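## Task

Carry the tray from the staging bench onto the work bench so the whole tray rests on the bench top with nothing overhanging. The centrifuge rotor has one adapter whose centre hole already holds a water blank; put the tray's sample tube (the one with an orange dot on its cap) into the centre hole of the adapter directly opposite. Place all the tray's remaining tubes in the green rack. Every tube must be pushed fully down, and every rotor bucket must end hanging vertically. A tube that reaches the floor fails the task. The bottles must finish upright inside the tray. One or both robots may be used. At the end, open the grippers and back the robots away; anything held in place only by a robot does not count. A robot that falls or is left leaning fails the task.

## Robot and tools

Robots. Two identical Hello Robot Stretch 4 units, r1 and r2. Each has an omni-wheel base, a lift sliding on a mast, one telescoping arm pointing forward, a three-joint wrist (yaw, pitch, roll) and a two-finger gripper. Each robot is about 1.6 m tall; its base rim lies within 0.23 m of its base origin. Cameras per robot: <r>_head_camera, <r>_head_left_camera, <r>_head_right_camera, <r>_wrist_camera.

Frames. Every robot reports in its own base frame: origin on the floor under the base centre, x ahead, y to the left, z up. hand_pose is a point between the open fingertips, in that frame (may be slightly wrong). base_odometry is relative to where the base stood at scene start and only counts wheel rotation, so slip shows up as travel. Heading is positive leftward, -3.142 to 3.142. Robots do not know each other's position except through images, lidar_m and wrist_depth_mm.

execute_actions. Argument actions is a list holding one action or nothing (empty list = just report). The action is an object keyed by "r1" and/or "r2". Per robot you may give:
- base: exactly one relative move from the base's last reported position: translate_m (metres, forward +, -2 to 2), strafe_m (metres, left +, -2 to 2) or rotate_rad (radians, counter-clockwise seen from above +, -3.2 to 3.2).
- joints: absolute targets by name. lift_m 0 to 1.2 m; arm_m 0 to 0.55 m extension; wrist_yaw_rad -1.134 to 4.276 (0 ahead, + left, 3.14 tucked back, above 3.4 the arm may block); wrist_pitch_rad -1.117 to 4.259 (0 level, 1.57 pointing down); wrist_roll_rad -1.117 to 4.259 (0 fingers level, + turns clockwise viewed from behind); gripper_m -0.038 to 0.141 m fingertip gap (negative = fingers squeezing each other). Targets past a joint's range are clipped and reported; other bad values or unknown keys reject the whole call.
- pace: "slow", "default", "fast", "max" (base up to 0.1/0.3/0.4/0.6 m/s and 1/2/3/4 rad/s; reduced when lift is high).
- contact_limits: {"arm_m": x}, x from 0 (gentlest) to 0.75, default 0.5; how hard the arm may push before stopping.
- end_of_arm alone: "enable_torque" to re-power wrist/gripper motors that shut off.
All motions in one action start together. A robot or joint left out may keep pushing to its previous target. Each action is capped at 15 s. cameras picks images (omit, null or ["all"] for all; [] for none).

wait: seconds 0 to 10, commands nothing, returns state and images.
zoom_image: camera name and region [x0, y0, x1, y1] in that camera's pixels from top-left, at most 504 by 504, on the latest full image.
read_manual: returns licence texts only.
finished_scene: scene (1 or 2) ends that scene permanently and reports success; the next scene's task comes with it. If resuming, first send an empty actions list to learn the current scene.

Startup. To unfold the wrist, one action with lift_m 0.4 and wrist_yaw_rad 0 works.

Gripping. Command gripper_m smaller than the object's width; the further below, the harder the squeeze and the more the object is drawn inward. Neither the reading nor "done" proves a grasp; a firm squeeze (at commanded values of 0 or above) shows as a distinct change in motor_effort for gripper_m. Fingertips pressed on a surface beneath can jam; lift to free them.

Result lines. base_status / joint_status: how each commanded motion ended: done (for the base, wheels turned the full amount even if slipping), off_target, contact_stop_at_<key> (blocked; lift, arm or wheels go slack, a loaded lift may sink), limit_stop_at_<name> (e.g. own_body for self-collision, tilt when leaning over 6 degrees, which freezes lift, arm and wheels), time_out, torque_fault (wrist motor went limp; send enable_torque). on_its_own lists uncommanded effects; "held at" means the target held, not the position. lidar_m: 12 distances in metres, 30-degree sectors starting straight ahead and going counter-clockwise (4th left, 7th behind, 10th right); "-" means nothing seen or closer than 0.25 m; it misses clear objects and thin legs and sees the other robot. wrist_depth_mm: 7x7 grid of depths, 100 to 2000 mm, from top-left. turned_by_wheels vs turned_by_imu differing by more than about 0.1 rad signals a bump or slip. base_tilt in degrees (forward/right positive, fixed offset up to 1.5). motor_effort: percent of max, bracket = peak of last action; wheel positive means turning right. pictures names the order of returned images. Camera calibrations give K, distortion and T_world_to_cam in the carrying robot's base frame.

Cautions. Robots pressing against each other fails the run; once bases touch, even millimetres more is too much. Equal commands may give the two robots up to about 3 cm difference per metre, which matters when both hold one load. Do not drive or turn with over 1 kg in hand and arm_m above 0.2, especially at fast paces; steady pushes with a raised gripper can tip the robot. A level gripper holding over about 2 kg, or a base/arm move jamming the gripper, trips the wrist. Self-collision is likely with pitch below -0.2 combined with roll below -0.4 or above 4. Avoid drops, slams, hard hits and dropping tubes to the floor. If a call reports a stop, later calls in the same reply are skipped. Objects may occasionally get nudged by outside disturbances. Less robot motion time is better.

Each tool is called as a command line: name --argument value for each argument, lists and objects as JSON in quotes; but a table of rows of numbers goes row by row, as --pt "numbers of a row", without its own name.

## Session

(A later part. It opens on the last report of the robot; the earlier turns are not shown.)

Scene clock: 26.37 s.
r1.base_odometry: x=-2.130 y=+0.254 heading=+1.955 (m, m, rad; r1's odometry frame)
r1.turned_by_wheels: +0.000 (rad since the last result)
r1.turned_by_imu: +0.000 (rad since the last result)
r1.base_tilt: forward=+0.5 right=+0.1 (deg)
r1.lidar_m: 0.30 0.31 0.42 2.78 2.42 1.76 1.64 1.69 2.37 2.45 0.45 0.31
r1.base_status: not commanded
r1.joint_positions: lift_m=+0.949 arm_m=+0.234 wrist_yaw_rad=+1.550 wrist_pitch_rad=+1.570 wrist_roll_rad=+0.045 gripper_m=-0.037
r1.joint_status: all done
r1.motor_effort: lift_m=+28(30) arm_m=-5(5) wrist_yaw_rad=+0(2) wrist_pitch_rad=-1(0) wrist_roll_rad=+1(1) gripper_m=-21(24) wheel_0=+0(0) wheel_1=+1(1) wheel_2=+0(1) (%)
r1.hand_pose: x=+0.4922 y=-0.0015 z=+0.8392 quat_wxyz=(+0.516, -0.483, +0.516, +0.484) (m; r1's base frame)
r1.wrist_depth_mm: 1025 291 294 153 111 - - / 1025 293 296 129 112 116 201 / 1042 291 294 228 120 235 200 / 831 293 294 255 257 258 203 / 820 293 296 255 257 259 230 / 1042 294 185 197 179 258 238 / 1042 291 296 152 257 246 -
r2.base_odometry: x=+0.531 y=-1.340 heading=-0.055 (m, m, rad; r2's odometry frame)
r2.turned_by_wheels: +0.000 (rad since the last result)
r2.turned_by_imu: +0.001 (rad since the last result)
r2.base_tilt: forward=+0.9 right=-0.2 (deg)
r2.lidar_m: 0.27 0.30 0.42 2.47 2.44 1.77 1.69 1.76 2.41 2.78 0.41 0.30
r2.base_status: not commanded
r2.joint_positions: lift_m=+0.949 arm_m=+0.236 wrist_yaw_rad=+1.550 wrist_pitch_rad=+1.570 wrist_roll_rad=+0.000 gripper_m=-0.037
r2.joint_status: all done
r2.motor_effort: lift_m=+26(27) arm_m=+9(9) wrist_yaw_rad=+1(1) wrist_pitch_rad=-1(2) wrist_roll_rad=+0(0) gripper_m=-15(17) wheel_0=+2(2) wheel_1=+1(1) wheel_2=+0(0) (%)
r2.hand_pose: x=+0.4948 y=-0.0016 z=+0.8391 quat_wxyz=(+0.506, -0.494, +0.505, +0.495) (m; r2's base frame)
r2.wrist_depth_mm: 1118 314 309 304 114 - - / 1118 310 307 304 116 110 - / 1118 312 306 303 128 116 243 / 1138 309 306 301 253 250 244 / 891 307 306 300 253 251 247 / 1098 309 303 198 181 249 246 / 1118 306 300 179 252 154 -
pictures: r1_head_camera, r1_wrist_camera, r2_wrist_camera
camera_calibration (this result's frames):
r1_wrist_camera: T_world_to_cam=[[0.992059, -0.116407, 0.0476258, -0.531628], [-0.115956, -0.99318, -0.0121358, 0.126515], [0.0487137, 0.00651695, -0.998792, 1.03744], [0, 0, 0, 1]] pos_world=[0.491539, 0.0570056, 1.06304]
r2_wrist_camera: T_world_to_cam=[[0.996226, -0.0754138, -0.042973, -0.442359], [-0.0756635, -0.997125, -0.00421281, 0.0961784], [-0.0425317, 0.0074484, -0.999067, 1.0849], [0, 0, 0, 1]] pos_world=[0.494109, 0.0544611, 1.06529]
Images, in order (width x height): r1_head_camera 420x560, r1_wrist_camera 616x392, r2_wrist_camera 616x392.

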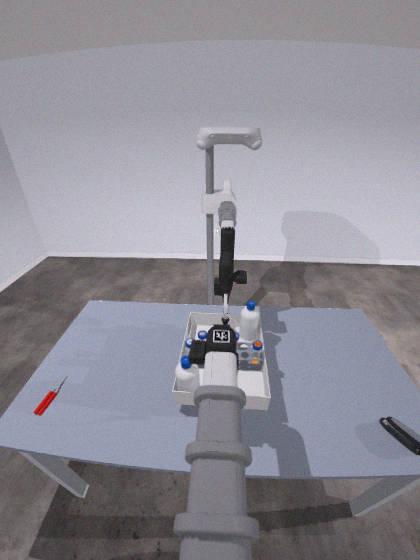

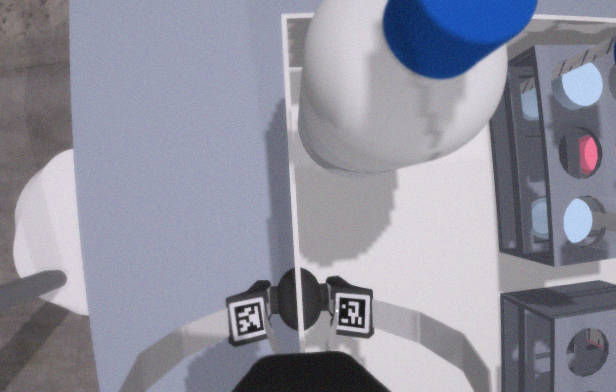

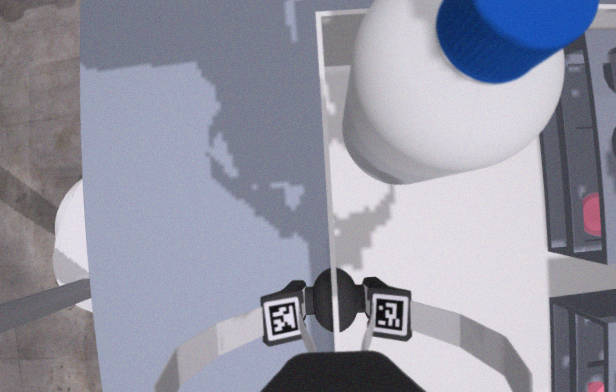

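execute_actions --actions '[{"r1": {"base": {"strafe_m": -0.5}, "joints": {"lift_m": 1.04}}, "r2": {"base": {"strafe_m": 0.5}, "joints": {"lift_m": 1.04}}}]' --cameras '["r1_wrist_camera", "r2_wrist_camera", "r1_head_camera", "r1_head_right_camera"]'

Scene clock: 29.57 s.
r1.base_odometry: x=-1.667 y=+0.441 heading=+1.955 (m, m, rad; r1's odometry frame)
r1.turned_by_wheels: +0.000 (rad since the last result)
r1.turned_by_imu: +0.001 (rad since the last result)
r1.base_tilt: forward=+0.4 right=+0.0 (deg)
r1.lidar_m: 0.29 0.32 0.46 1.24 2.40 1.72 1.64 1.72 2.41 1.93 2.01 0.32
r1.base_status: done
r1.joint_positions: lift_m=+1.040 arm_m=+0.234 wrist_yaw_rad=+1.550 wrist_pitch_rad=+1.570 wrist_roll_rad=+0.045 gripper_m=-0.037
r1.joint_status: all done
r1.motor_effort: lift_m=+26(30) arm_m=-5(5) wrist_yaw_rad=+0(1) wrist_pitch_rad=-1(3) wrist_roll_rad=+1(1) gripper_m=-22(23) wheel_0=-2(9) wheel_1=+1(8) wheel_2=-1(1) (%)
r1.hand_pose: x=+0.4922 y=-0.0016 z=+0.9293 quat_wxyz=(+0.516, -0.483, +0.516, +0.484) (m; r1's base frame)
r1.wrist_depth_mm: 1138 379 382 153 111 - - / 1098 379 382 129 112 116 200 / 1118 382 384 227 120 236 200 / 917 382 384 254 256 258 202 / 917 384 384 255 258 258 230 / 1138 917 185 197 179 258 239 / 1138 1138 332 153 257 245 -
r2.base_odometry: x=+0.559 y=-0.841 heading=-0.055 (m, m, rad; r2's odometry frame)
r2.turned_by_wheels: +0.000 (rad since the last result)
r2.turned_by_imu: +0.001 (rad since the last result)
r2.base_tilt: forward=+1.0 right=-0.1 (deg)
r2.lidar_m: 0.27 0.30 2.00 1.96 2.43 1.77 1.70 1.77 2.42 1.11 0.40 0.29
r2.base_status: done
r2.joint_positions: lift_m=+1.039 arm_m=+0.236 wrist_yaw_rad=+1.550 wrist_pitch_rad=+1.570 wrist_roll_rad=+0.000 gripper_m=-0.037
r2.joint_status: all done
r2.motor_effort: lift_m=+26(26) arm_m=+9(9) wrist_yaw_rad=+0(0) wrist_pitch_rad=-2(0) wrist_roll_rad=+0(0) gripper_m=-19(18) wheel_0=+0(9) wheel_1=+0(9) wheel_2=+0(1) (%)
r2.hand_pose: x=+0.4948 y=-0.0015 z=+0.9291 quat_wxyz=(+0.505, -0.495, +0.505, +0.495) (m; r2's base frame)
r2.wrist_depth_mm: 1229 1229 407 397 114 - - / 1205 404 399 394 116 110 - / 1229 1205 399 392 127 116 243 / 1205 976 397 394 253 249 244 / 1229 976 397 389 253 250 247 / 1205 976 397 197 181 249 247 / 1205 1182 392 179 251 154 -
pictures: r1_head_camera, r1_head_right_camera, r1_wrist_camera, r2_wrist_camera
camera_calibration (this result's frames):
r1_wrist_camera: T_world_to_cam=[[0.992109, -0.115978, 0.047642, -0.535954], [-0.115535, -0.993231, -0.0119671, 0.127231], [0.0487075, 0.00636834, -0.998793, 1.12742], [0, 0, 0, 1]] pos_world=[0.49151, 0.0570315, 1.15312]
r2_wrist_camera: T_world_to_cam=[[0.996252, -0.0750724, -0.0429746, -0.438507], [-0.0753231, -0.99715, -0.00424341, 0.096452], [-0.0425335, 0.00746448, -0.999067, 1.17484], [0, 0, 0, 1]] pos_world=[0.494098, 0.0544878, 1.15531]
Images, in order (width x height): r1_head_camera 420x560, r1_head_right_camera 420x672, r1_wrist_camera 616x392, r2_wrist_camera 616x392.

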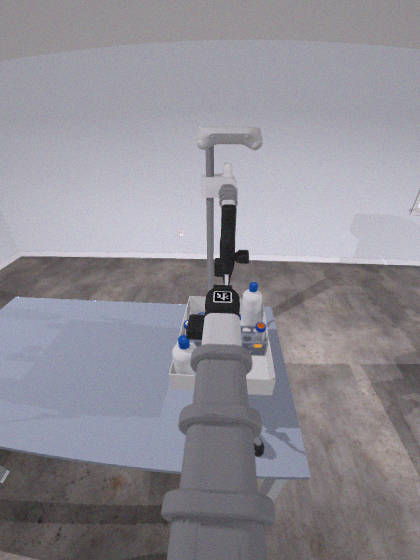

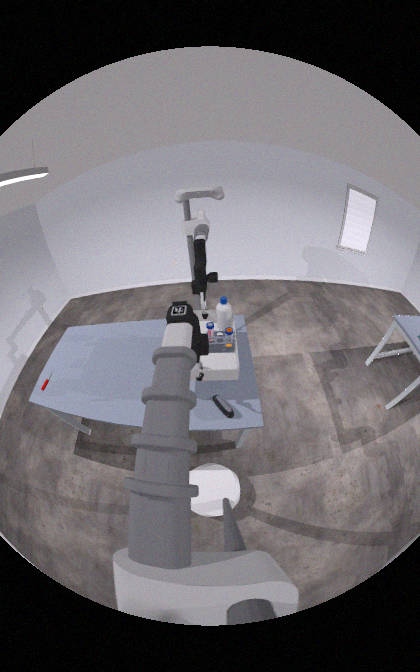

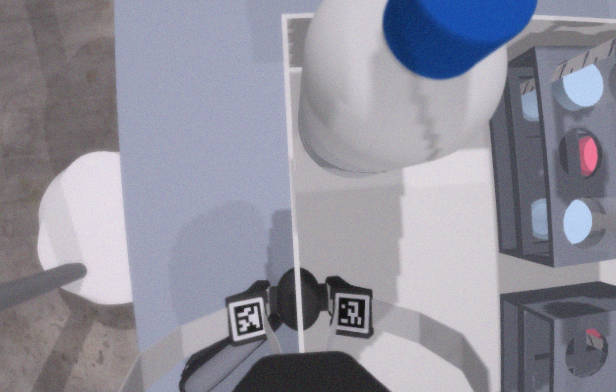

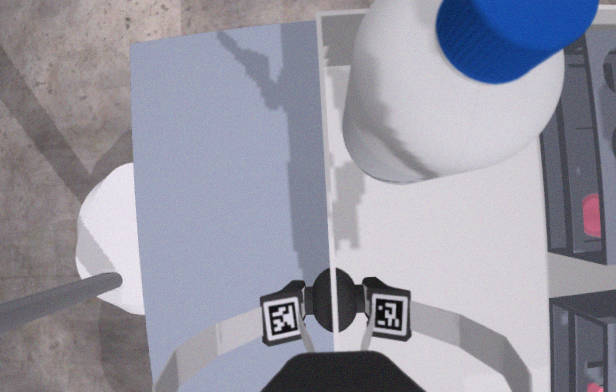

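execute_actions --actions '[{"r1": {"base": {"strafe_m": -1.2}}, "r2": {"base": {"strafe_m": 1.2}}}]' --cameras '["r1_wrist_camera", "r2_wrist_camera", "r2_head_left_camera", "r1_head_right_camera"]'

Scene clock: 35.00 s.
r1.base_odometry: x=-0.554 y=+0.891 heading=+1.955 (m, m, rad; r1's odometry frame)
r1.turned_by_wheels: +0.000 (rad since the last result)
r1.turned_by_imu: +0.001 (rad since the last result)
r1.base_tilt: forward=+0.4 right=+0.1 (deg)
r1.lidar_m: 0.47 1.33 0.99 1.19 2.39 1.77 1.67 1.74 2.40 1.21 0.78 0.49
r1.base_status: done
r1.joint_positions: lift_m=+1.040 arm_m=+0.234 wrist_yaw_rad=+1.550 wrist_pitch_rad=+1.570 wrist_roll_rad=+0.045 gripper_m=-0.037
r1.joint_status: not commanded
r1.motor_effort: lift_m=+26(27) arm_m=-5(5) wrist_yaw_rad=-1(0) wrist_pitch_rad=+0(2) wrist_roll_rad=+1(1) gripper_m=-22(23) wheel_0=-1(7) wheel_1=+2(8) wheel_2=-1(2) (%)
r1.hand_pose: x=+0.4922 y=-0.0016 z=+0.9293 quat_wxyz=(+0.516, -0.483, +0.516, +0.484) (m; r1's base frame)
r1.wrist_depth_mm: 1138 1138 1138 126 111 - - / 1118 1138 1182 128 112 116 200 / 1118 1118 1160 224 120 235 200 / 917 917 1138 255 257 257 203 / 917 917 1160 256 257 259 229 / 1118 1118 184 196 180 258 247 / 1118 1118 1160 151 257 243 -
r2.base_odometry: x=+0.625 y=+0.358 heading=-0.055 (m, m, rad; r2's odometry frame)
r2.turned_by_wheels: +0.000 (rad since the last result)
r2.turned_by_imu: +0.002 (rad since the last result)
r2.base_tilt: forward=+1.0 right=-0.2 (deg)
r2.lidar_m: 0.47 0.51 0.78 1.13 2.46 1.80 1.71 1.77 2.41 1.12 0.99 0.52
r2.base_status: done
r2.joint_positions: lift_m=+1.039 arm_m=+0.236 wrist_yaw_rad=+1.550 wrist_pitch_rad=+1.570 wrist_roll_rad=+0.000 gripper_m=-0.037
r2.joint_status: not commanded
r2.motor_effort: lift_m=+25(25) arm_m=+9(9) wrist_yaw_rad=-1(0) wrist_pitch_rad=-1(3) wrist_roll_rad=+0(0) gripper_m=-20(17) wheel_0=+2(8) wheel_1=-1(9) wheel_2=+0(0) (%)
r2.hand_pose: x=+0.4948 y=-0.0016 z=+0.9291 quat_wxyz=(+0.505, -0.495, +0.505, +0.495) (m; r2's base frame)
r2.wrist_depth_mm: 1229 1205 1205 1182 114 - - / 1229 1205 1205 1182 115 109 - / 1205 1205 1182 1160 126 115 243 / 1229 976 1182 1182 253 250 244 / 1205 991 991 1182 253 249 246 / 1182 976 1160 197 181 249 246 / 1205 1182 1182 179 251 154 -
pictures: r1_head_right_camera, r1_wrist_camera, r2_head_left_camera, r2_wrist_camera
camera_calibration (this result's frames):
r1_wrist_camera: T_world_to_cam=[[0.992091, -0.116129, 0.0476423, -0.535926], [-0.115686, -0.993214, -0.0119638, 0.127289], [0.0487083, 0.00635758, -0.998793, 1.12745], [0, 0, 0, 1]] pos_world=[0.491497, 0.0570202, 1.15315]
r2_wrist_camera: T_world_to_cam=[[0.996251, -0.0750796, -0.0429656, -0.43852], [-0.0753233, -0.997151, -0.00407962, 0.0962529], [-0.0425369, 0.00730064, -0.999068, 1.17485], [0, 0, 0, 1]] pos_world=[0.494101, 0.0544776, 1.1553]
Images, in order (width x height): r1_head_right_camera 420x672, r1_wrist_camera 616x392, r2_head_left_camera 420x672, r2_wrist_camera 616x392.

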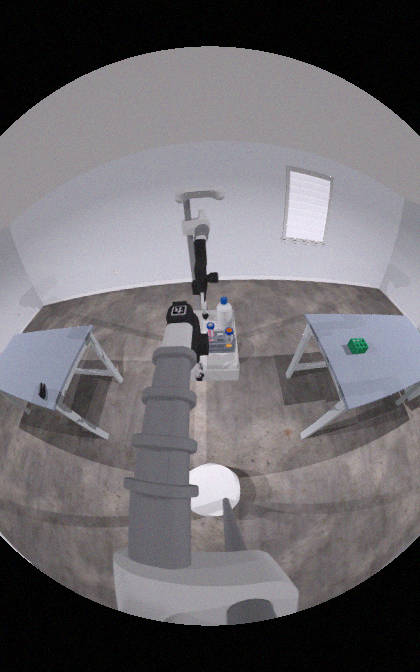

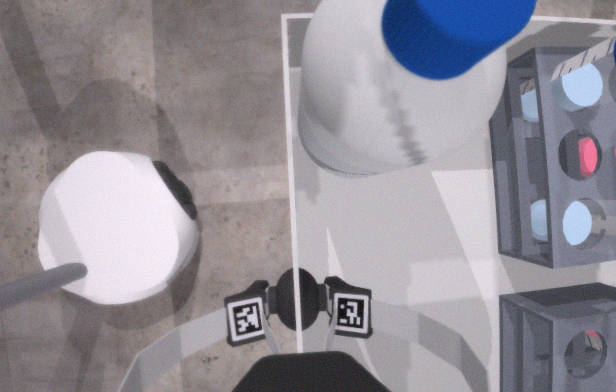

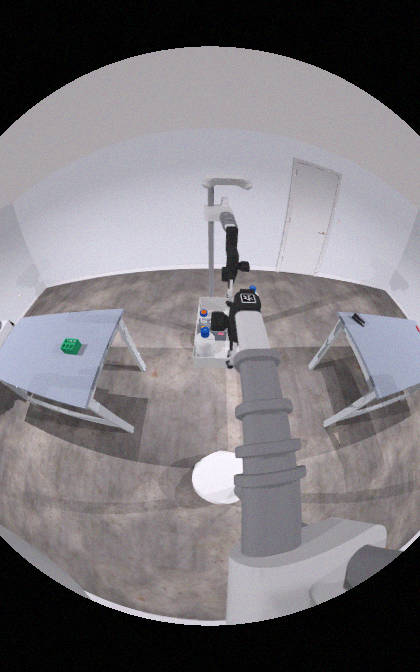

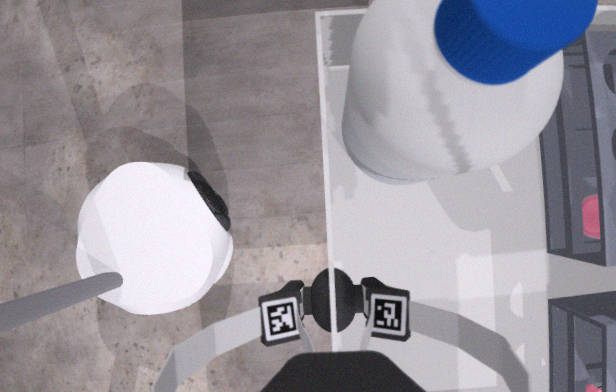

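execute_actions --actions '[{"r1": {"base": {"strafe_m": -1.35}}, "r2": {"base": {"strafe_m": 1.35}}}]' --cameras '["r1_wrist_camera", "r2_wrist_camera", "r2_head_left_camera", "r1_head_right_camera"]'

Scene clock: 41.13 s.
r1.base_odometry: x=+0.698 y=+1.396 heading=+1.955 (m, m, rad; r1's odometry frame)
r1.turned_by_wheels: +0.000 (rad since the last result)
r1.turned_by_imu: +0.001 (rad since the last result)
r1.base_tilt: forward=+0.4 right=+0.2 (deg)
r1.lidar_m: 0.29 0.29 0.44 2.32 2.42 1.76 1.68 1.73 2.40 1.14 0.44 0.29
r1.base_status: done
r1.joint_positions: lift_m=+1.040 arm_m=+0.234 wrist_yaw_rad=+1.550 wrist_pitch_rad=+1.570 wrist_roll_rad=+0.045 gripper_m=-0.037
r1.joint_status: not commanded
r1.motor_effort: lift_m=+26(26) arm_m=-5(5) wrist_yaw_rad=+0(3) wrist_pitch_rad=-2(0) wrist_roll_rad=+1(1) gripper_m=-22(21) wheel_0=+1(8) wheel_1=+0(7) wheel_2=-2(2) (%)
r1.hand_pose: x=+0.4921 y=-0.0016 z=+0.9293 quat_wxyz=(+0.516, -0.483, +0.516, +0.483) (m; r1's base frame)
r1.wrist_depth_mm: 1138 379 382 126 111 - - / 1098 379 382 127 112 116 200 / 1118 379 384 223 120 234 200 / 931 382 382 255 256 258 202 / 904 382 384 255 256 259 226 / 1138 384 183 196 180 258 247 / 1138 768 384 148 256 244 -
r2.base_odometry: x=+0.699 y=+1.706 heading=-0.055 (m, m, rad; r2's odometry frame)
r2.turned_by_wheels: +0.000 (rad since the last result)
r2.turned_by_imu: +0.002 (rad since the last result)
r2.base_tilt: forward=+1.0 right=-0.2 (deg)
r2.lidar_m: 0.26 0.30 0.41 1.40 2.43 1.74 1.70 1.76 2.41 2.32 0.38 0.30
r2.base_status: done
r2.joint_positions: lift_m=+1.039 arm_m=+0.236 wrist_yaw_rad=+1.550 wrist_pitch_rad=+1.570 wrist_roll_rad=+0.000 gripper_m=-0.037
r2.joint_status: not commanded
r2.motor_effort: lift_m=+25(25) arm_m=+9(9) wrist_yaw_rad=+1(0) wrist_pitch_rad=-1(4) wrist_roll_rad=+0(0) gripper_m=-21(16) wheel_0=+3(9) wheel_1=-2(5) wheel_2=+0(0) (%)
r2.hand_pose: x=+0.4948 y=-0.0016 z=+0.9291 quat_wxyz=(+0.505, -0.495, +0.505, +0.495) (m; r2's base frame)
r2.wrist_depth_mm: 1229 1205 402 394 114 - - / 1229 1229 402 394 115 110 - / 1205 1205 397 394 126 115 233 / 1229 976 394 394 252 250 243 / 1205 976 397 392 253 249 247 / 1205 960 394 197 180 248 246 / 1229 1182 389 179 251 153 -
pictures: r1_head_right_camera, r1_wrist_camera, r2_head_left_camera, r2_wrist_camera
camera_calibration (this result's frames):
r1_wrist_camera: T_world_to_cam=[[0.992057, -0.116416, 0.0476565, -0.535882], [-0.11598, -0.993181, -0.0118151, 0.127232], [0.048707, 0.006194, -0.998794, 1.12746], [0, 0, 0, 1]] pos_world=[0.491466, 0.0569962, 1.15314]
r2_wrist_camera: T_world_to_cam=[[0.996245, -0.0751744, -0.0429527, -0.438533], [-0.075408, -0.997145, -0.00384347, 0.0959999], [-0.0425412, 0.00706802, -0.99907, 1.17486], [0, 0, 0, 1]] pos_world=[0.494105, 0.0544555, 1.1553]
Images, in order (width x height): r1_head_right_camera 420x672, r1_wrist_camera 616x392, r2_head_left_camera 420x672, r2_wrist_camera 616x392.

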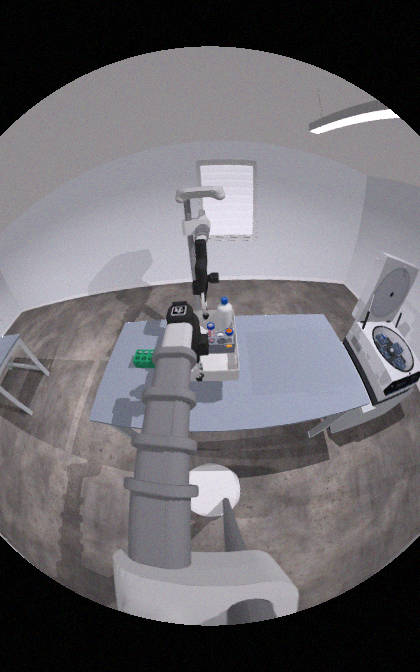

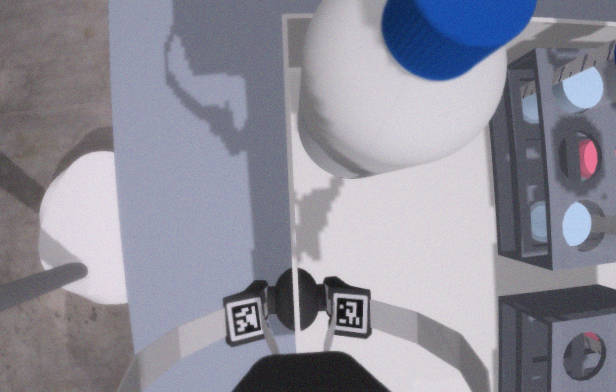

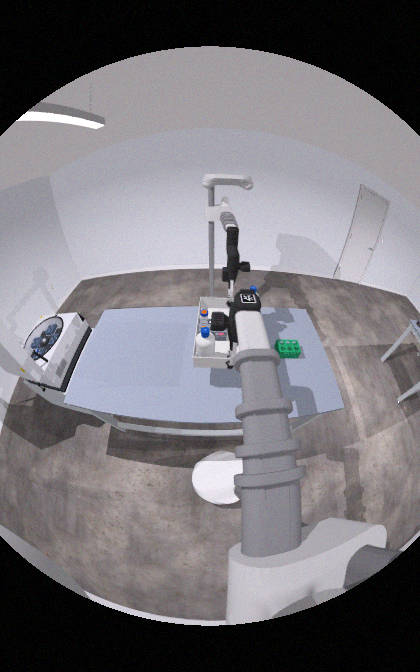

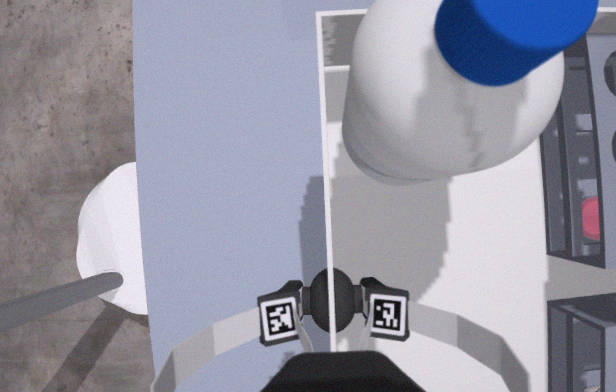

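execute_actions --actions '[{"r1": {"joints": {"lift_m": 0.912}, "pace": "slow"}, "r2": {"joints": {"lift_m": 0.911}, "pace": "slow"}}]' --cameras '[]'

execute_actions --actions '[{"r1": {"joints": {"gripper_m": 0.05}}, "r2": {"joints": {"gripper_m": 0.05}}}]' --cameras '["r1_wrist_camera", "r2_wrist_camera"]'

Scene clock: 43.13 s.
r1.base_odometry: x=+0.698 y=+1.396 heading=+1.955 (m, m, rad; r1's odometry frame)
r1.turned_by_wheels: +0.000 (rad since the last result)
r1.turned_by_imu: +0.001 (rad since the last result)
r1.base_tilt: forward=+0.4 right=+0.2 (deg)
r1.lidar_m: 0.28 0.31 0.43 2.28 2.43 1.78 1.67 1.74 2.41 1.19 0.41 0.30
r1.base_status: not commanded
r1.joint_positions: lift_m=+0.912 arm_m=+0.234 wrist_yaw_rad=+1.550 wrist_pitch_rad=+1.570 wrist_roll_rad=+0.045 gripper_m=-0.037
r1.joint_status: all done
r1.motor_effort: lift_m=+21(27) arm_m=-5(5) wrist_yaw_rad=+2(0) wrist_pitch_rad=-1(0) wrist_roll_rad=+1(1) gripper_m=-23(22) wheel_0=+1(1) wheel_1=+0(0) wheel_2=-2(2) (%)
r1.hand_pose: x=+0.4921 y=-0.0016 z=+0.8017 quat_wxyz=(+0.516, -0.483, +0.516, +0.483) (m; r1's base frame)
r1.wrist_depth_mm: 252 254 255 152 111 - - / 253 255 257 128 112 116 200 / 253 255 257 223 120 235 200 / 253 255 257 255 256 258 202 / 254 254 257 254 257 258 225 / 254 256 183 196 181 259 247 / 256 255 258 149 256 243 -
r2.base_odometry: x=+0.699 y=+1.706 heading=-0.055 (m, m, rad; r2's odometry frame)
r2.turned_by_wheels: +0.000 (rad since the last result)
r2.turned_by_imu: +0.001 (rad since the last result)
r2.base_tilt: forward=+0.9 right=-0.2 (deg)
r2.lidar_m: 0.27 0.30 0.41 1.39 2.43 1.73 1.69 1.76 2.39 2.31 0.39 0.29
r2.base_status: not commanded
r2.joint_positions: lift_m=+0.911 arm_m=+0.236 wrist_yaw_rad=+1.550 wrist_pitch_rad=+1.570 wrist_roll_rad=+0.000 gripper_m=-0.037
r2.joint_status: all done
r2.motor_effort: lift_m=+15(25) arm_m=+9(9) wrist_yaw_rad=-1(0) wrist_pitch_rad=-3(2) wrist_roll_rad=+0(0) gripper_m=-19(20) wheel_0=+3(2) wheel_1=-2(1) wheel_2=+0(0) (%)
r2.hand_pose: x=+0.4948 y=-0.0016 z=+0.8009 quat_wxyz=(+0.505, -0.495, +0.505, +0.495) (m; r2's base frame)
r2.wrist_depth_mm: 276 272 268 265 114 - - / 276 273 267 263 115 109 - / 273 270 267 263 126 115 241 / 866 270 265 263 252 250 243 / 854 270 264 262 253 249 246 / 691 268 264 197 180 249 246 / 1078 267 262 180 251 153 -
pictures: none
No camera images: the call's "cameras" was empty. Leave "cameras" out to get every camera's image.

Scene clock: 44.70 s.
r1.base_odometry: x=+0.698 y=+1.396 heading=+1.955 (m, m, rad; r1's odometry frame)
r1.turned_by_wheels: +0.000 (rad since the last result)
r1.turned_by_imu: +0.001 (rad since the last result)
r1.base_tilt: forward=+0.4 right=+0.1 (deg)
r1.lidar_m: 0.29 0.31 0.42 2.30 2.43 1.78 1.68 1.74 2.40 1.16 0.42 0.30
r1.base_status: not commanded
r1.joint_positions: lift_m=+0.912 arm_m=+0.234 wrist_yaw_rad=+1.550 wrist_pitch_rad=+1.570 wrist_roll_rad=+0.045 gripper_m=+0.050
r1.joint_status: all done
r1.motor_effort: lift_m=+21(21) arm_m=-5(5) wrist_yaw_rad=+2(1) wrist_pitch_rad=-1(0) wrist_roll_rad=+1(1) gripper_m=-5(21) wheel_0=+1(1) wheel_1=+0(0) wheel_2=-2(2) (%)
r1.hand_pose: x=+0.4921 y=-0.0016 z=+0.8017 quat_wxyz=(+0.516, -0.483, +0.516, +0.483) (m; r1's base frame)
r1.wrist_depth_mm: 253 255 258 129 116 - - / 254 256 260 128 116 170 205 / 254 256 258 185 123 259 206 / 254 257 259 260 264 265 206 / 255 257 260 260 263 265 217 / 255 257 202 260 196 265 244 / 256 257 259 136 264 243 239
r2.base_odometry: x=+0.699 y=+1.706 heading=-0.055 (m, m, rad; r2's odometry frame)
r2.turned_by_wheels: +0.000 (rad since the last result)
r2.turned_by_imu: +0.001 (rad since the last result)
r2.base_tilt: forward=+1.0 right=-0.1 (deg)
r2.lidar_m: 0.28 0.30 0.42 1.40 2.44 1.76 1.70 1.77 2.42 2.30 0.40 0.29
r2.base_status: not commanded
r2.joint_positions: lift_m=+0.911 arm_m=+0.236 wrist_yaw_rad=+1.550 wrist_pitch_rad=+1.570 wrist_roll_rad=+0.000 gripper_m=+0.050
r2.joint_status: all done
r2.motor_effort: lift_m=+15(15) arm_m=+9(9) wrist_yaw_rad=+1(1) wrist_pitch_rad=-3(2) wrist_roll_rad=+0(0) gripper_m=+0(17) wheel_0=+3(3) wheel_1=-1(2) wheel_2=-1(0) (%)
r2.hand_pose: x=+0.4948 y=-0.0016 z=+0.8009 quat_wxyz=(+0.505, -0.495, +0.505, +0.495) (m; r2's base frame)
r2.wrist_depth_mm: 278 274 271 268 119 - - / 277 273 270 266 120 115 224 / 276 272 268 265 130 121 249 / 854 270 268 265 259 255 249 / 842 270 267 264 258 255 252 / 683 268 266 259 211 254 251 / 1060 268 264 210 255 252 -
pictures: r1_wrist_camera, r2_wrist_camera
camera_calibration (this result's frames):
r1_wrist_camera: T_world_to_cam=[[0.992057, -0.116416, 0.0476565, -0.529796], [-0.11598, -0.993181, -0.0118151, 0.125724], [0.048707, 0.006194, -0.998794, 1], [0, 0, 0, 1]] pos_world=[0.491462, 0.0569961, 1.02553]
r2_wrist_camera: T_world_to_cam=[[0.996245, -0.0751744, -0.0429527, -0.44404], [-0.0754081, -0.997145, -0.00384347, 0.0955072], [-0.0425412, 0.00706802, -0.99907, 1.04678], [0, 0, 0, 1]] pos_world=[0.494106, 0.0544555, 1.0271]
Images, in order (width x height): r1_wrist_camera 616x392, r2_wrist_camera 616x392.

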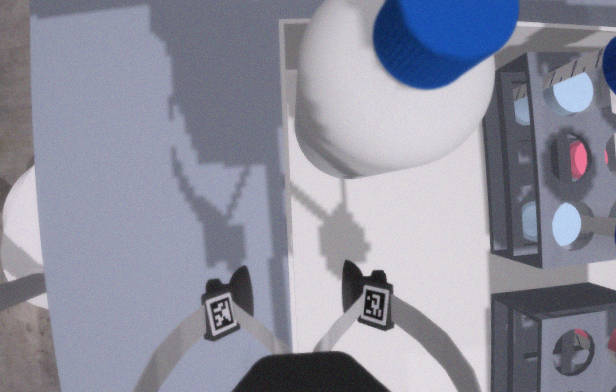

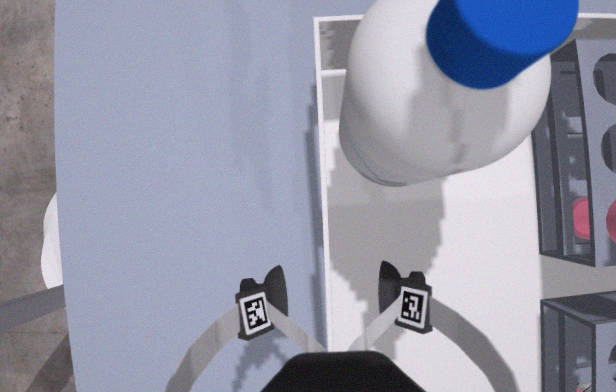

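execute_actions --actions '[{"r1": {"base": {"strafe_m": -0.113}, "joints": {"lift_m": 1.06}}, "r2": {"base": {"strafe_m": -0.113}, "joints": {"lift_m": 1.06}}}]' --cameras '[]'

execute_actions --actions '[{"r1": {"joints": {"arm_m": 0.397, "gripper_m": 0.06}}, "r2": {"joints": {"arm_m": 0.441, "wrist_roll_rad": 1.57, "gripper_m": 0.055}}}]' --cameras '["r1_wrist_camera", "r2_wrist_camera", "r1_head_camera"]'

Scene clock: 47.70 s.
r1.base_odometry: x=+0.803 y=+1.438 heading=+1.955 (m, m, rad; r1's odometry frame)
r1.turned_by_wheels: +0.000 (rad since the last result)
r1.turned_by_imu: +0.001 (rad since the last result)
r1.base_tilt: forward=+0.4 right=+0.1 (deg)
r1.lidar_m: 0.26 0.31 0.45 2.43 2.41 1.77 1.67 1.73 2.38 1.17 0.43 0.29
r1.base_status: done
r1.joint_positions: lift_m=+1.060 arm_m=+0.234 wrist_yaw_rad=+1.550 wrist_pitch_rad=+1.570 wrist_roll_rad=+0.045 gripper_m=+0.050
r1.joint_status: all done
r1.motor_effort: lift_m=+24(25) arm_m=-5(5) wrist_yaw_rad=+0(1) wrist_pitch_rad=-1(1) wrist_roll_rad=+1(0) gripper_m=-5(3) wheel_0=-1(7) wheel_1=+1(6) wheel_2=-1(2) (%)
r1.hand_pose: x=+0.4921 y=-0.0016 z=+0.9495 quat_wxyz=(+0.516, -0.483, +0.516, +0.483) (m; r1's base frame)
r1.wrist_depth_mm: 1138 399 407 306 407 353 421 / 1118 402 404 407 410 355 418 / 1138 404 407 407 410 415 421 / 931 402 407 407 413 355 410 / 931 407 407 407 410 355 397 / 1160 931 202 410 195 421 427 / 1138 1160 410 136 415 421 427
r2.base_odometry: x=+0.693 y=+1.593 heading=-0.055 (m, m, rad; r2's odometry frame)
r2.turned_by_wheels: +0.000 (rad since the last result)
r2.turned_by_imu: +0.002 (rad since the last result)
r2.base_tilt: forward=+1.0 right=-0.2 (deg)
r2.lidar_m: 0.28 0.29 0.42 1.39 2.44 1.75 1.70 1.77 2.42 2.20 0.42 0.29
r2.base_status: done
r2.joint_positions: lift_m=+1.060 arm_m=+0.236 wrist_yaw_rad=+1.550 wrist_pitch_rad=+1.570 wrist_roll_rad=+0.000 gripper_m=+0.050
r2.joint_status: all done
r2.motor_effort: lift_m=+22(24) arm_m=+9(9) wrist_yaw_rad=-1(0) wrist_pitch_rad=-3(3) wrist_roll_rad=+0(1) gripper_m=-1(5) wheel_0=+0(9) wheel_1=+2(5) wheel_2=+0(1) (%)
r2.hand_pose: x=+0.4948 y=-0.0017 z=+0.9493 quat_wxyz=(+0.505, -0.495, +0.505, +0.495) (m; r2's base frame)
r2.wrist_depth_mm: 1255 1255 424 418 300 359 347 / 1229 1229 424 415 407 345 359 / 1229 1229 418 415 410 399 382 / 1229 1008 418 413 407 373 340 / 1229 976 418 413 404 379 332 / 1229 1008 415 410 211 359 397 / 1205 1182 413 286 402 397 397
pictures: none
No camera images: the call's "cameras" was empty. Leave "cameras" out to get every camera's image.

Scene clock: 49.40 s.
r1.base_odometry: x=+0.803 y=+1.438 heading=+1.955 (m, m, rad; r1's odometry frame)
r1.turned_by_wheels: +0.000 (rad since the last result)
r1.turned_by_imu: +0.001 (rad since the last result)
r1.base_tilt: forward=+0.4 right=+0.0 (deg)
r1.lidar_m: 0.27 0.31 0.42 2.42 2.44 1.77 1.68 1.77 2.38 1.15 0.43 0.30
r1.base_status: not commanded
r1.joint_positions: lift_m=+1.060 arm_m=+0.396 wrist_yaw_rad=+1.550 wrist_pitch_rad=+1.570 wrist_roll_rad=+0.045 gripper_m=+0.060
r1.joint_status: all done
r1.motor_effort: lift_m=+24(24) arm_m=+5(6) wrist_yaw_rad=+0(1) wrist_pitch_rad=-1(1) wrist_roll_rad=+1(1) gripper_m=-3(6) wheel_0=-1(1) wheel_1=+1(1) wheel_2=-1(1) (%)
r1.hand_pose: x=+0.6544 y=-0.0016 z=+0.9495 quat_wxyz=(+0.516, -0.483, +0.516, +0.483) (m; r1's base frame)
r1.wrist_depth_mm: 397 267 399 286 413 410 421 / 397 364 404 345 413 413 424 / 399 397 402 404 410 413 424 / 399 399 404 347 410 397 424 / 399 399 404 402 407 276 424 / 399 399 193 349 199 421 424 / 399 402 407 136 418 421 424
r2.base_odometry: x=+0.693 y=+1.593 heading=-0.055 (m, m, rad; r2's odometry frame)
r2.turned_by_wheels: +0.000 (rad since the last result)
r2.turned_by_imu: +0.001 (rad since the last result)
r2.base_tilt: forward=+1.0 right=-0.2 (deg)
r2.lidar_m: 0.28 0.28 0.41 1.38 2.47 1.72 1.71 1.76 2.41 2.20 0.42 0.30
r2.base_status: not commanded
r2.joint_positions: lift_m=+1.060 arm_m=+0.439 wrist_yaw_rad=+1.550 wrist_pitch_rad=+1.570 wrist_roll_rad=+1.569 gripper_m=+0.055
r2.joint_status: all done
r2.motor_effort: lift_m=+22(23) arm_m=+9(10) wrist_yaw_rad=+0(0) wrist_pitch_rad=-2(3) wrist_roll_rad=+3(7) gripper_m=-3(6) wheel_0=+0(1) wheel_1=+2(2) wheel_2=+0(0) (%)
r2.hand_pose: x=+0.6976 y=-0.0016 z=+0.9493 quat_wxyz=(+0.707, +0.007, +0.707, -0.007) (m; r2's base frame)
r2.wrist_depth_mm: 430 421 418 413 407 399 394 / 433 421 413 270 404 399 397 / 433 421 418 364 404 399 394 / 433 421 418 410 404 402 394 / 351 379 366 349 404 399 340 / 433 362 291 290 196 399 373 / 430 410 415 283 404 399 394
pictures: r1_head_camera, r1_wrist_camera, r2_wrist_camera
camera_calibration (this result's frames):
r1_wrist_camera: T_world_to_cam=[[0.992057, -0.116416, 0.0476565, -0.697774], [-0.115981, -0.993181, -0.011815, 0.146285], [0.048707, 0.00619388, -0.998794, 1.13972], [0, 0, 0, 1]] pos_world=[0.653685, 0.0569961, 1.17333]
r2_wrist_camera: T_world_to_cam=[[-0.0735687, -0.996342, -0.0434861, 0.10555], [-0.997269, 0.073779, -0.00324872, 0.755711], [0.0064452, 0.0431284, -0.999049, 1.16955], [0, 0, 0, 1]] pos_world=[0.753874, -0.0010326, 1.17549]
Images, in order (width x height): r1_head_camera 420x560, r1_wrist_camera 616x392, r2_wrist_camera 616x392.

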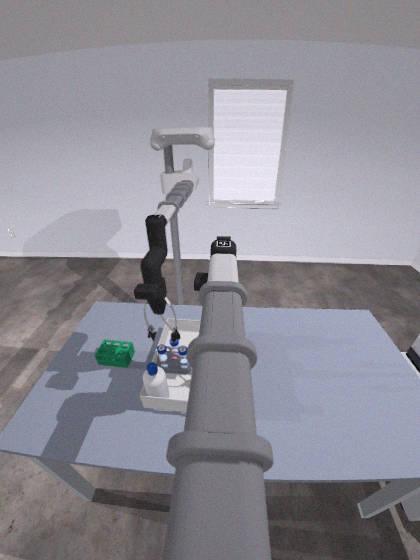

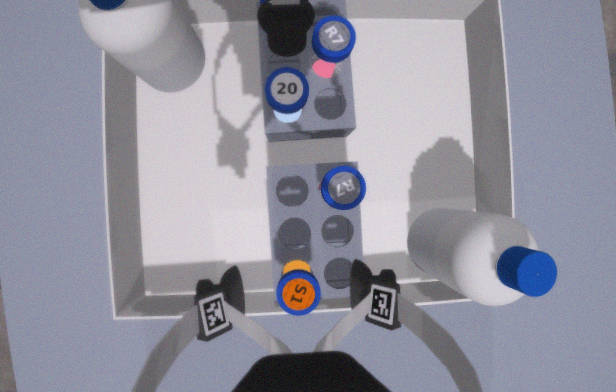

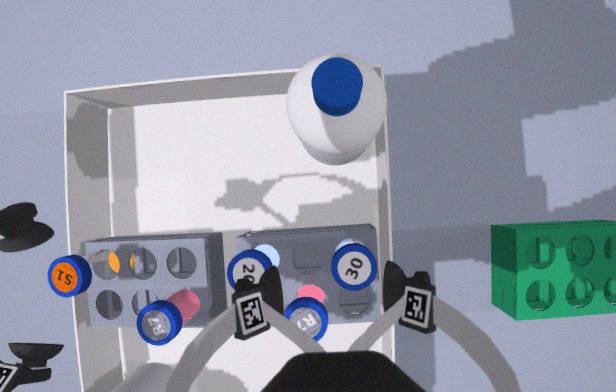

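execute_actions --actions '[{"r1": {"base": {"strafe_m": -0.016}, "joints": {"arm_m": 0.399, "lift_m": 1.03}}, "r2": {"base": {"strafe_m": -0.018}, "joints": {"arm_m": 0.442, "lift_m": 1.03}}}]' --cameras '["r1_wrist_camera", "r2_wrist_camera"]'

Scene clock: 50.87 s.
r1.base_odometry: x=+0.818 y=+1.444 heading=+1.954 (m, m, rad; r1's odometry frame)
r1.turned_by_wheels: +0.000 (rad since the last result)
r1.turned_by_imu: +0.000 (rad since the last result)
r1.base_tilt: forward=+0.4 right=+0.2 (deg)
r1.lidar_m: 0.27 0.29 0.43 2.44 2.41 1.79 1.67 1.74 2.39 1.17 0.42 0.30
r1.base_status: done
r1.joint_positions: lift_m=+1.030 arm_m=+0.398 wrist_yaw_rad=+1.550 wrist_pitch_rad=+1.570 wrist_roll_rad=+0.045 gripper_m=+0.060
r1.joint_status: all done
r1.motor_effort: lift_m=+18(22) arm_m=+5(5) wrist_yaw_rad=+2(1) wrist_pitch_rad=-1(1) wrist_roll_rad=+1(0) gripper_m=-3(3) wheel_0=-1(6) wheel_1=+0(8) wheel_2=-1(1) (%)
r1.hand_pose: x=+0.6564 y=-0.0016 z=+0.9200 quat_wxyz=(+0.516, -0.483, +0.516, +0.483) (m; r1's base frame)
r1.wrist_depth_mm: 366 294 375 317 379 384 392 / 366 362 373 319 384 375 392 / 368 366 370 373 379 384 389 / 368 368 373 319 382 304 397 / 368 370 375 319 382 246 211 / 370 347 193 379 199 392 394 / 370 370 377 136 384 392 394
r2.base_odometry: x=+0.692 y=+1.575 heading=-0.055 (m, m, rad; r2's odometry frame)
r2.turned_by_wheels: +0.000 (rad since the last result)
r2.turned_by_imu: +0.001 (rad since the last result)
r2.base_tilt: forward=+1.0 right=-0.2 (deg)
r2.lidar_m: 0.28 0.30 0.42 1.39 2.44 1.75 1.71 1.76 2.43 2.18 0.42 0.29
r2.base_status: done
r2.joint_positions: lift_m=+1.030 arm_m=+0.440 wrist_yaw_rad=+1.550 wrist_pitch_rad=+1.570 wrist_roll_rad=+1.569 gripper_m=+0.055
r2.joint_status: all done
r2.motor_effort: lift_m=+13(20) arm_m=+9(10) wrist_yaw_rad=+1(0) wrist_pitch_rad=-3(2) wrist_roll_rad=+3(3) gripper_m=+1(2) wheel_0=+0(6) wheel_1=+2(7) wheel_2=+0(0) (%)
r2.hand_pose: x=+0.6986 y=-0.0016 z=+0.9201 quat_wxyz=(+0.707, +0.007, +0.707, -0.007) (m; r2's base frame)
r2.wrist_depth_mm: 402 397 389 384 375 370 366 / 397 389 387 224 377 373 368 / 359 392 387 246 377 370 368 / 357 392 387 382 377 370 366 / 336 364 347 320 377 373 338 / 336 329 263 268 196 345 310 / 357 389 384 209 377 370 368
pictures: r1_wrist_camera, r2_wrist_camera
camera_calibration (this result's frames):
r1_wrist_camera: T_world_to_cam=[[0.992056, -0.116417, 0.0476565, -0.698348], [-0.115981, -0.993181, -0.0118151, 0.146168], [0.048707, 0.00619397, -0.998794, 1.11015], [0, 0, 0, 1]] pos_world=[0.655682, 0.0569961, 1.14381]
r2_wrist_camera: T_world_to_cam=[[-0.0735769, -0.996341, -0.043486, 0.10436], [-0.997269, 0.0737872, -0.00324872, 0.756606], [0.00644555, 0.0431282, -0.999049, 1.14039], [0, 0, 0, 1]] pos_world=[0.754867, -0.00103309, 1.1463]
Images, in order (width x height): r1_wrist_camera 616x392, r2_wrist_camera 616x392.

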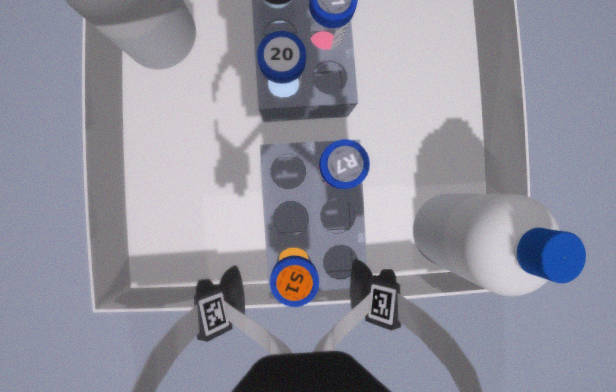

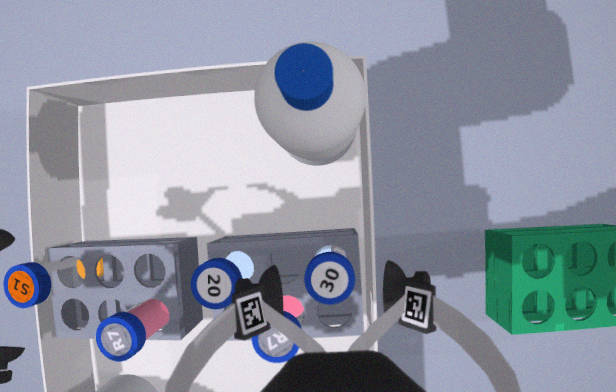

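execute_actions --actions '[{"r1": {"joints": {"lift_m": 0.988, "gripper_m": 0.05}}, "r2": {"joints": {"lift_m": 0.985, "gripper_m": 0.048}}}]' --cameras '["r1_wrist_camera", "r2_wrist_camera"]'

Scene clock: 52.10 s.
r1.base_odometry: x=+0.818 y=+1.444 heading=+1.954 (m, m, rad; r1's odometry frame)
r1.turned_by_wheels: +0.000 (rad since the last result)
r1.turned_by_imu: +0.000 (rad since the last result)
r1.base_tilt: forward=+0.4 right=+0.2 (deg)
r1.lidar_m: 0.28 0.33 0.45 2.44 2.44 1.77 1.67 1.76 2.41 1.14 0.41 0.30
r1.base_status: not commanded
r1.joint_positions: lift_m=+0.988 arm_m=+0.398 wrist_yaw_rad=+1.550 wrist_pitch_rad=+1.570 wrist_roll_rad=+0.045 gripper_m=+0.050
r1.joint_status: all done
r1.motor_effort: lift_m=+18(17) arm_m=+5(5) wrist_yaw_rad=+1(1) wrist_pitch_rad=-1(0) wrist_roll_rad=+1(1) gripper_m=-4(4) wheel_0=-1(1) wheel_1=+0(0) wheel_2=-1(1) (%)
r1.hand_pose: x=+0.6564 y=-0.0016 z=+0.8780 quat_wxyz=(+0.516, -0.483, +0.516, +0.483) (m; r1's base frame)
r1.wrist_depth_mm: 290 294 330 239 340 342 289 / 291 327 332 283 338 342 296 / 290 327 330 304 340 342 291 / 287 329 334 276 336 306 248 / 327 329 332 276 340 236 200 / 327 320 202 215 195 329 279 / 330 329 338 136 342 347 351
r2.base_odometry: x=+0.692 y=+1.575 heading=-0.055 (m, m, rad; r2's odometry frame)
r2.turned_by_wheels: +0.000 (rad since the last result)
r2.turned_by_imu: +0.001 (rad since the last result)
r2.base_tilt: forward=+0.9 right=-0.2 (deg)
r2.lidar_m: 0.27 0.30 0.42 1.38 2.43 1.73 1.70 1.77 2.43 2.19 0.41 0.30
r2.base_status: not commanded
r2.joint_positions: lift_m=+0.985 arm_m=+0.440 wrist_yaw_rad=+1.550 wrist_pitch_rad=+1.570 wrist_roll_rad=+1.569 gripper_m=+0.048
r2.joint_status: all done
r2.motor_effort: lift_m=+13(13) arm_m=+9(10) wrist_yaw_rad=+0(0) wrist_pitch_rad=-4(2) wrist_roll_rad=+3(3) gripper_m=-3(3) wheel_0=+0(0) wheel_1=+2(2) wheel_2=+0(0) (%)
r2.hand_pose: x=+0.6986 y=-0.0016 z=+0.8751 quat_wxyz=(+0.707, +0.007, +0.707, -0.007) (m; r2's base frame)
r2.wrist_depth_mm: 353 347 342 156 332 327 324 / 325 338 322 190 332 327 324 / 349 345 338 213 332 327 325 / 351 345 342 336 334 329 324 / 319 317 290 277 330 329 274 / 303 285 216 213 210 329 273 / 224 283 216 188 330 327 273
pictures: r1_wrist_camera, r2_wrist_camera
camera_calibration (this result's frames):
r1_wrist_camera: T_world_to_cam=[[0.992057, -0.116416, 0.0476565, -0.696349], [-0.115981, -0.993181, -0.0118151, 0.145672], [0.048707, 0.00619399, -0.998794, 1.06821], [0, 0, 0, 1]] pos_world=[0.655683, 0.0569961, 1.10183]
r2_wrist_camera: T_world_to_cam=[[-0.0735769, -0.996341, -0.043486, 0.102404], [-0.997269, 0.0737872, -0.00324872, 0.756462], [0.00644555, 0.0431282, -0.999049, 1.09545], [0, 0, 0, 1]] pos_world=[0.754869, -0.00103307, 1.10132]
Images, in order (width x height): r1_wrist_camera 616x392, r2_wrist_camera 616x392.

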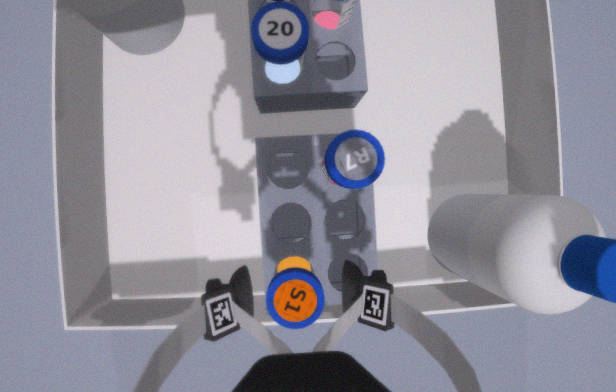

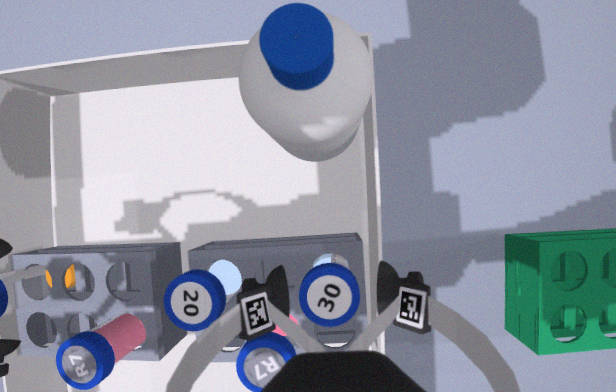

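execute_actions --actions '[{"r1": {"joints": {"gripper_m": 0.012}}, "r2": {"joints": {"gripper_m": 0.012}}}]' --cameras '[]'

execute_actions --actions '[{"r1": {"joints": {"lift_m": 1.1}}, "r2": {"joints": {"lift_m": 1.07}}}]' --cameras '["r1_wrist_camera", "r2_wrist_camera", "r1_head_right_camera", "r1_head_camera"]'

Scene clock: 53.43 s.
r1.base_odometry: x=+0.818 y=+1.444 heading=+1.954 (m, m, rad; r1's odometry frame)
r1.turned_by_wheels: +0.000 (rad since the last result)
r1.turned_by_imu: +0.000 (rad since the last result)
r1.base_tilt: forward=+0.4 right=+0.1 (deg)
r1.lidar_m: 0.28 0.34 0.44 2.42 2.42 1.77 1.67 1.72 2.38 1.17 0.42 0.28
r1.base_status: not commanded
r1.joint_positions: lift_m=+0.988 arm_m=+0.398 wrist_yaw_rad=+1.550 wrist_pitch_rad=+1.570 wrist_roll_rad=+0.045 gripper_m=+0.012
r1.joint_status: all done
r1.motor_effort: lift_m=+18(18) arm_m=+5(5) wrist_yaw_rad=+1(0) wrist_pitch_rad=-1(1) wrist_roll_rad=+1(1) gripper_m=-16(14) wheel_0=-1(1) wheel_1=+0(0) wheel_2=-1(1) (%)
r1.hand_pose: x=+0.6564 y=-0.0016 z=+0.8780 quat_wxyz=(+0.516, -0.483, +0.516, +0.483) (m; r1's base frame)
r1.wrist_depth_mm: 287 293 330 238 340 340 287 / 289 329 330 283 338 342 294 / 290 327 332 304 338 342 294 / 286 330 330 277 338 304 249 / 327 329 332 277 340 236 199 / 327 319 188 208 187 329 278 / 327 330 334 134 343 347 349
r2.base_odometry: x=+0.692 y=+1.575 heading=-0.055 (m, m, rad; r2's odometry frame)
r2.turned_by_wheels: +0.000 (rad since the last result)
r2.turned_by_imu: +0.001 (rad since the last result)
r2.base_tilt: forward=+1.0 right=-0.2 (deg)
r2.lidar_m: 0.27 0.28 0.42 1.39 2.46 1.73 1.70 1.77 2.41 2.19 0.40 0.29
r2.base_status: not commanded
r2.joint_positions: lift_m=+0.985 arm_m=+0.440 wrist_yaw_rad=+1.550 wrist_pitch_rad=+1.570 wrist_roll_rad=+1.569 gripper_m=+0.012
r2.joint_status: all done
r2.motor_effort: lift_m=+12(12) arm_m=+9(10) wrist_yaw_rad=-1(0) wrist_pitch_rad=-2(1) wrist_roll_rad=+3(2) gripper_m=-11(6) wheel_0=+0(0) wheel_1=+2(2) wheel_2=+0(0) (%)
r2.hand_pose: x=+0.6986 y=-0.0016 z=+0.8751 quat_wxyz=(+0.707, +0.007, +0.707, -0.007) (m; r2's base frame)
r2.wrist_depth_mm: 353 347 342 156 329 327 324 / 327 336 322 190 330 327 324 / 349 345 340 212 330 327 324 / 349 343 338 336 332 327 324 / 319 317 289 304 330 329 274 / 293 285 217 206 190 319 274 / 224 282 215 213 332 325 273
pictures: none
No camera images: the call's "cameras" was empty. Leave "cameras" out to get every camera's image.

Scene clock: 54.93 s.
r1.base_odometry: x=+0.818 y=+1.444 heading=+1.954 (m, m, rad; r1's odometry frame)
r1.turned_by_wheels: +0.000 (rad since the last result)
r1.turned_by_imu: +0.001 (rad since the last result)
r1.base_tilt: forward=+0.4 right=+0.1 (deg)
r1.lidar_m: 0.30 0.32 0.44 2.46 2.42 1.75 1.68 1.74 2.40 1.16 0.42 0.31
r1.base_status: not commanded
r1.joint_positions: lift_m=+1.100 arm_m=+0.398 wrist_yaw_rad=+1.550 wrist_pitch_rad=+1.570 wrist_roll_rad=+0.045 gripper_m=+0.012
r1.joint_status: all done
r1.motor_effort: lift_m=+24(26) arm_m=+5(5) wrist_yaw_rad=+2(0) wrist_pitch_rad=-1(0) wrist_roll_rad=+1(0) gripper_m=-13(13) wheel_0=-1(1) wheel_1=+0(0) wheel_2=-1(1) (%)
r1.hand_pose: x=+0.6564 y=-0.0016 z=+0.9895 quat_wxyz=(+0.516, -0.483, +0.516, +0.483) (m; r1's base frame)
r1.wrist_depth_mm: 433 306 436 387 449 459 466 / 433 430 442 387 452 455 459 / 436 439 445 389 452 452 466 / 439 442 442 389 452 415 462 / 442 436 445 387 442 314 466 / 436 439 189 209 187 459 466 / 439 439 449 134 455 462 469
r2.base_odometry: x=+0.692 y=+1.575 heading=-0.055 (m, m, rad; r2's odometry frame)
r2.turned_by_wheels: +0.000 (rad since the last result)
r2.turned_by_imu: +0.001 (rad since the last result)
r2.base_tilt: forward=+1.0 right=-0.2 (deg)
r2.lidar_m: 0.26 0.31 0.41 1.38 2.45 1.73 1.70 1.76 2.43 2.17 0.41 0.28
r2.base_status: not commanded
r2.joint_positions: lift_m=+1.070 arm_m=+0.440 wrist_yaw_rad=+1.550 wrist_pitch_rad=+1.570 wrist_roll_rad=+1.569 gripper_m=+0.012
r2.joint_status: all done
r2.motor_effort: lift_m=+23(24) arm_m=+9(9) wrist_yaw_rad=+0(1) wrist_pitch_rad=-2(2) wrist_roll_rad=+3(3) gripper_m=-8(10) wheel_0=+0(0) wheel_1=+2(2) wheel_2=+0(0) (%)
r2.hand_pose: x=+0.6986 y=-0.0016 z=+0.9593 quat_wxyz=(+0.707, +0.007, +0.707, -0.007) (m; r2's base frame)
r2.wrist_depth_mm: 442 436 430 421 418 410 404 / 442 436 427 277 415 410 402 / 402 436 427 286 415 410 407 / 445 430 427 418 418 413 404 / 439 402 375 359 418 379 349 / 375 373 364 205 190 377 402 / 442 424 427 359 415 407 404
pictures: r1_head_camera, r1_head_right_camera, r1_wrist_camera, r2_wrist_camera
camera_calibration (this result's frames):
r1_wrist_camera: T_world_to_cam=[[0.992057, -0.116416, 0.0476565, -0.701666], [-0.11598, -0.993181, -0.0118152, 0.14699], [0.048707, 0.00619412, -0.998794, 1.17958], [0, 0, 0, 1]] pos_world=[0.655686, 0.0569962, 1.21334]
r2_wrist_camera: T_world_to_cam=[[-0.073577, -0.996341, -0.043486, 0.106064], [-0.997269, 0.0737873, -0.00324872, 0.756738], [0.00644555, 0.0431282, -0.999049, 1.17954], [0, 0, 0, 1]] pos_world=[0.754872, -0.00103308, 1.18549]
Images, in order (width x height): r1_head_camera 420x560, r1_head_right_camera 420x672, r1_wrist_camera 616x392, r2_wrist_camera 616x392.

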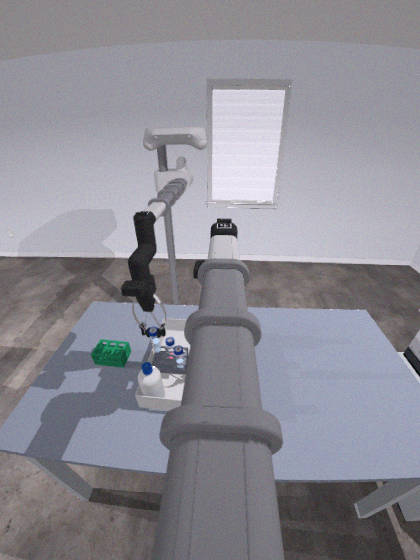

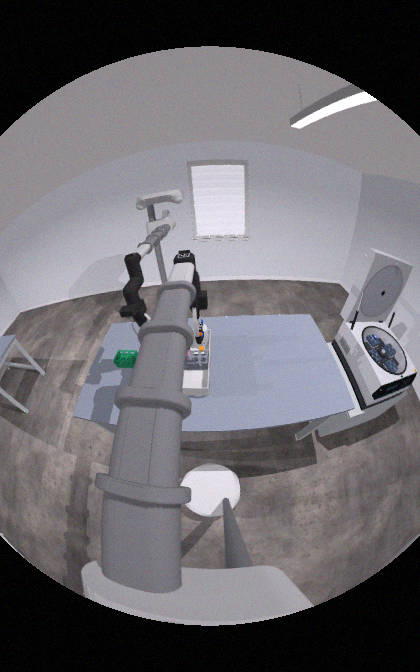

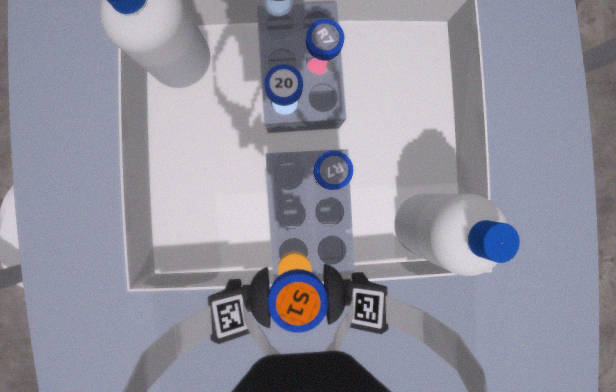

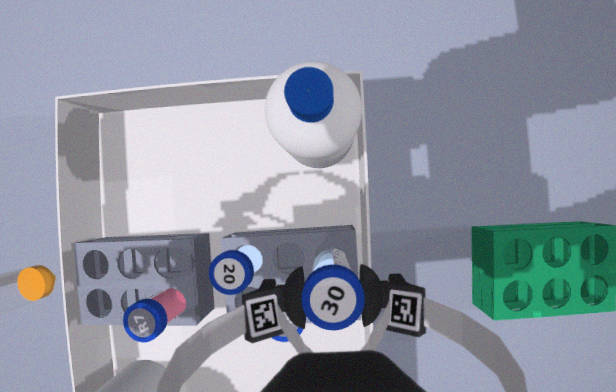

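zoom_image --camera "r2_wrist_camera" --region '[456, 200, 616, 340]'

zoom_image --camera "r1_head_right_camera" --region '[290, 240, 420, 450]'

Region (456, 200, 616, 340) of r2_wrist_camera's 616x392 image, scaled by 3.150; it fills the top 441 rows of this view, and the rest is white.

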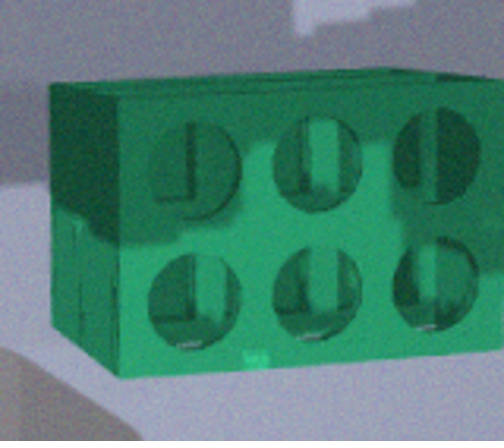

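Region (290, 240, 420, 450) of r1_head_right_camera's 420x672 image, scaled by 2.400, with more detail than that image has; it fills the left 312 columns of this view, and the rest is white.

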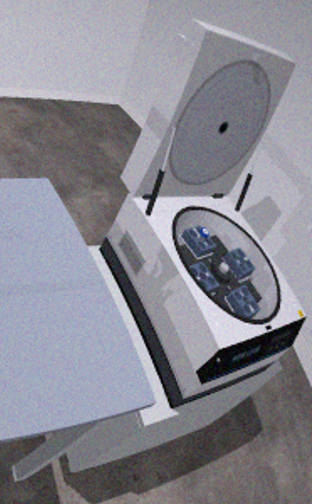

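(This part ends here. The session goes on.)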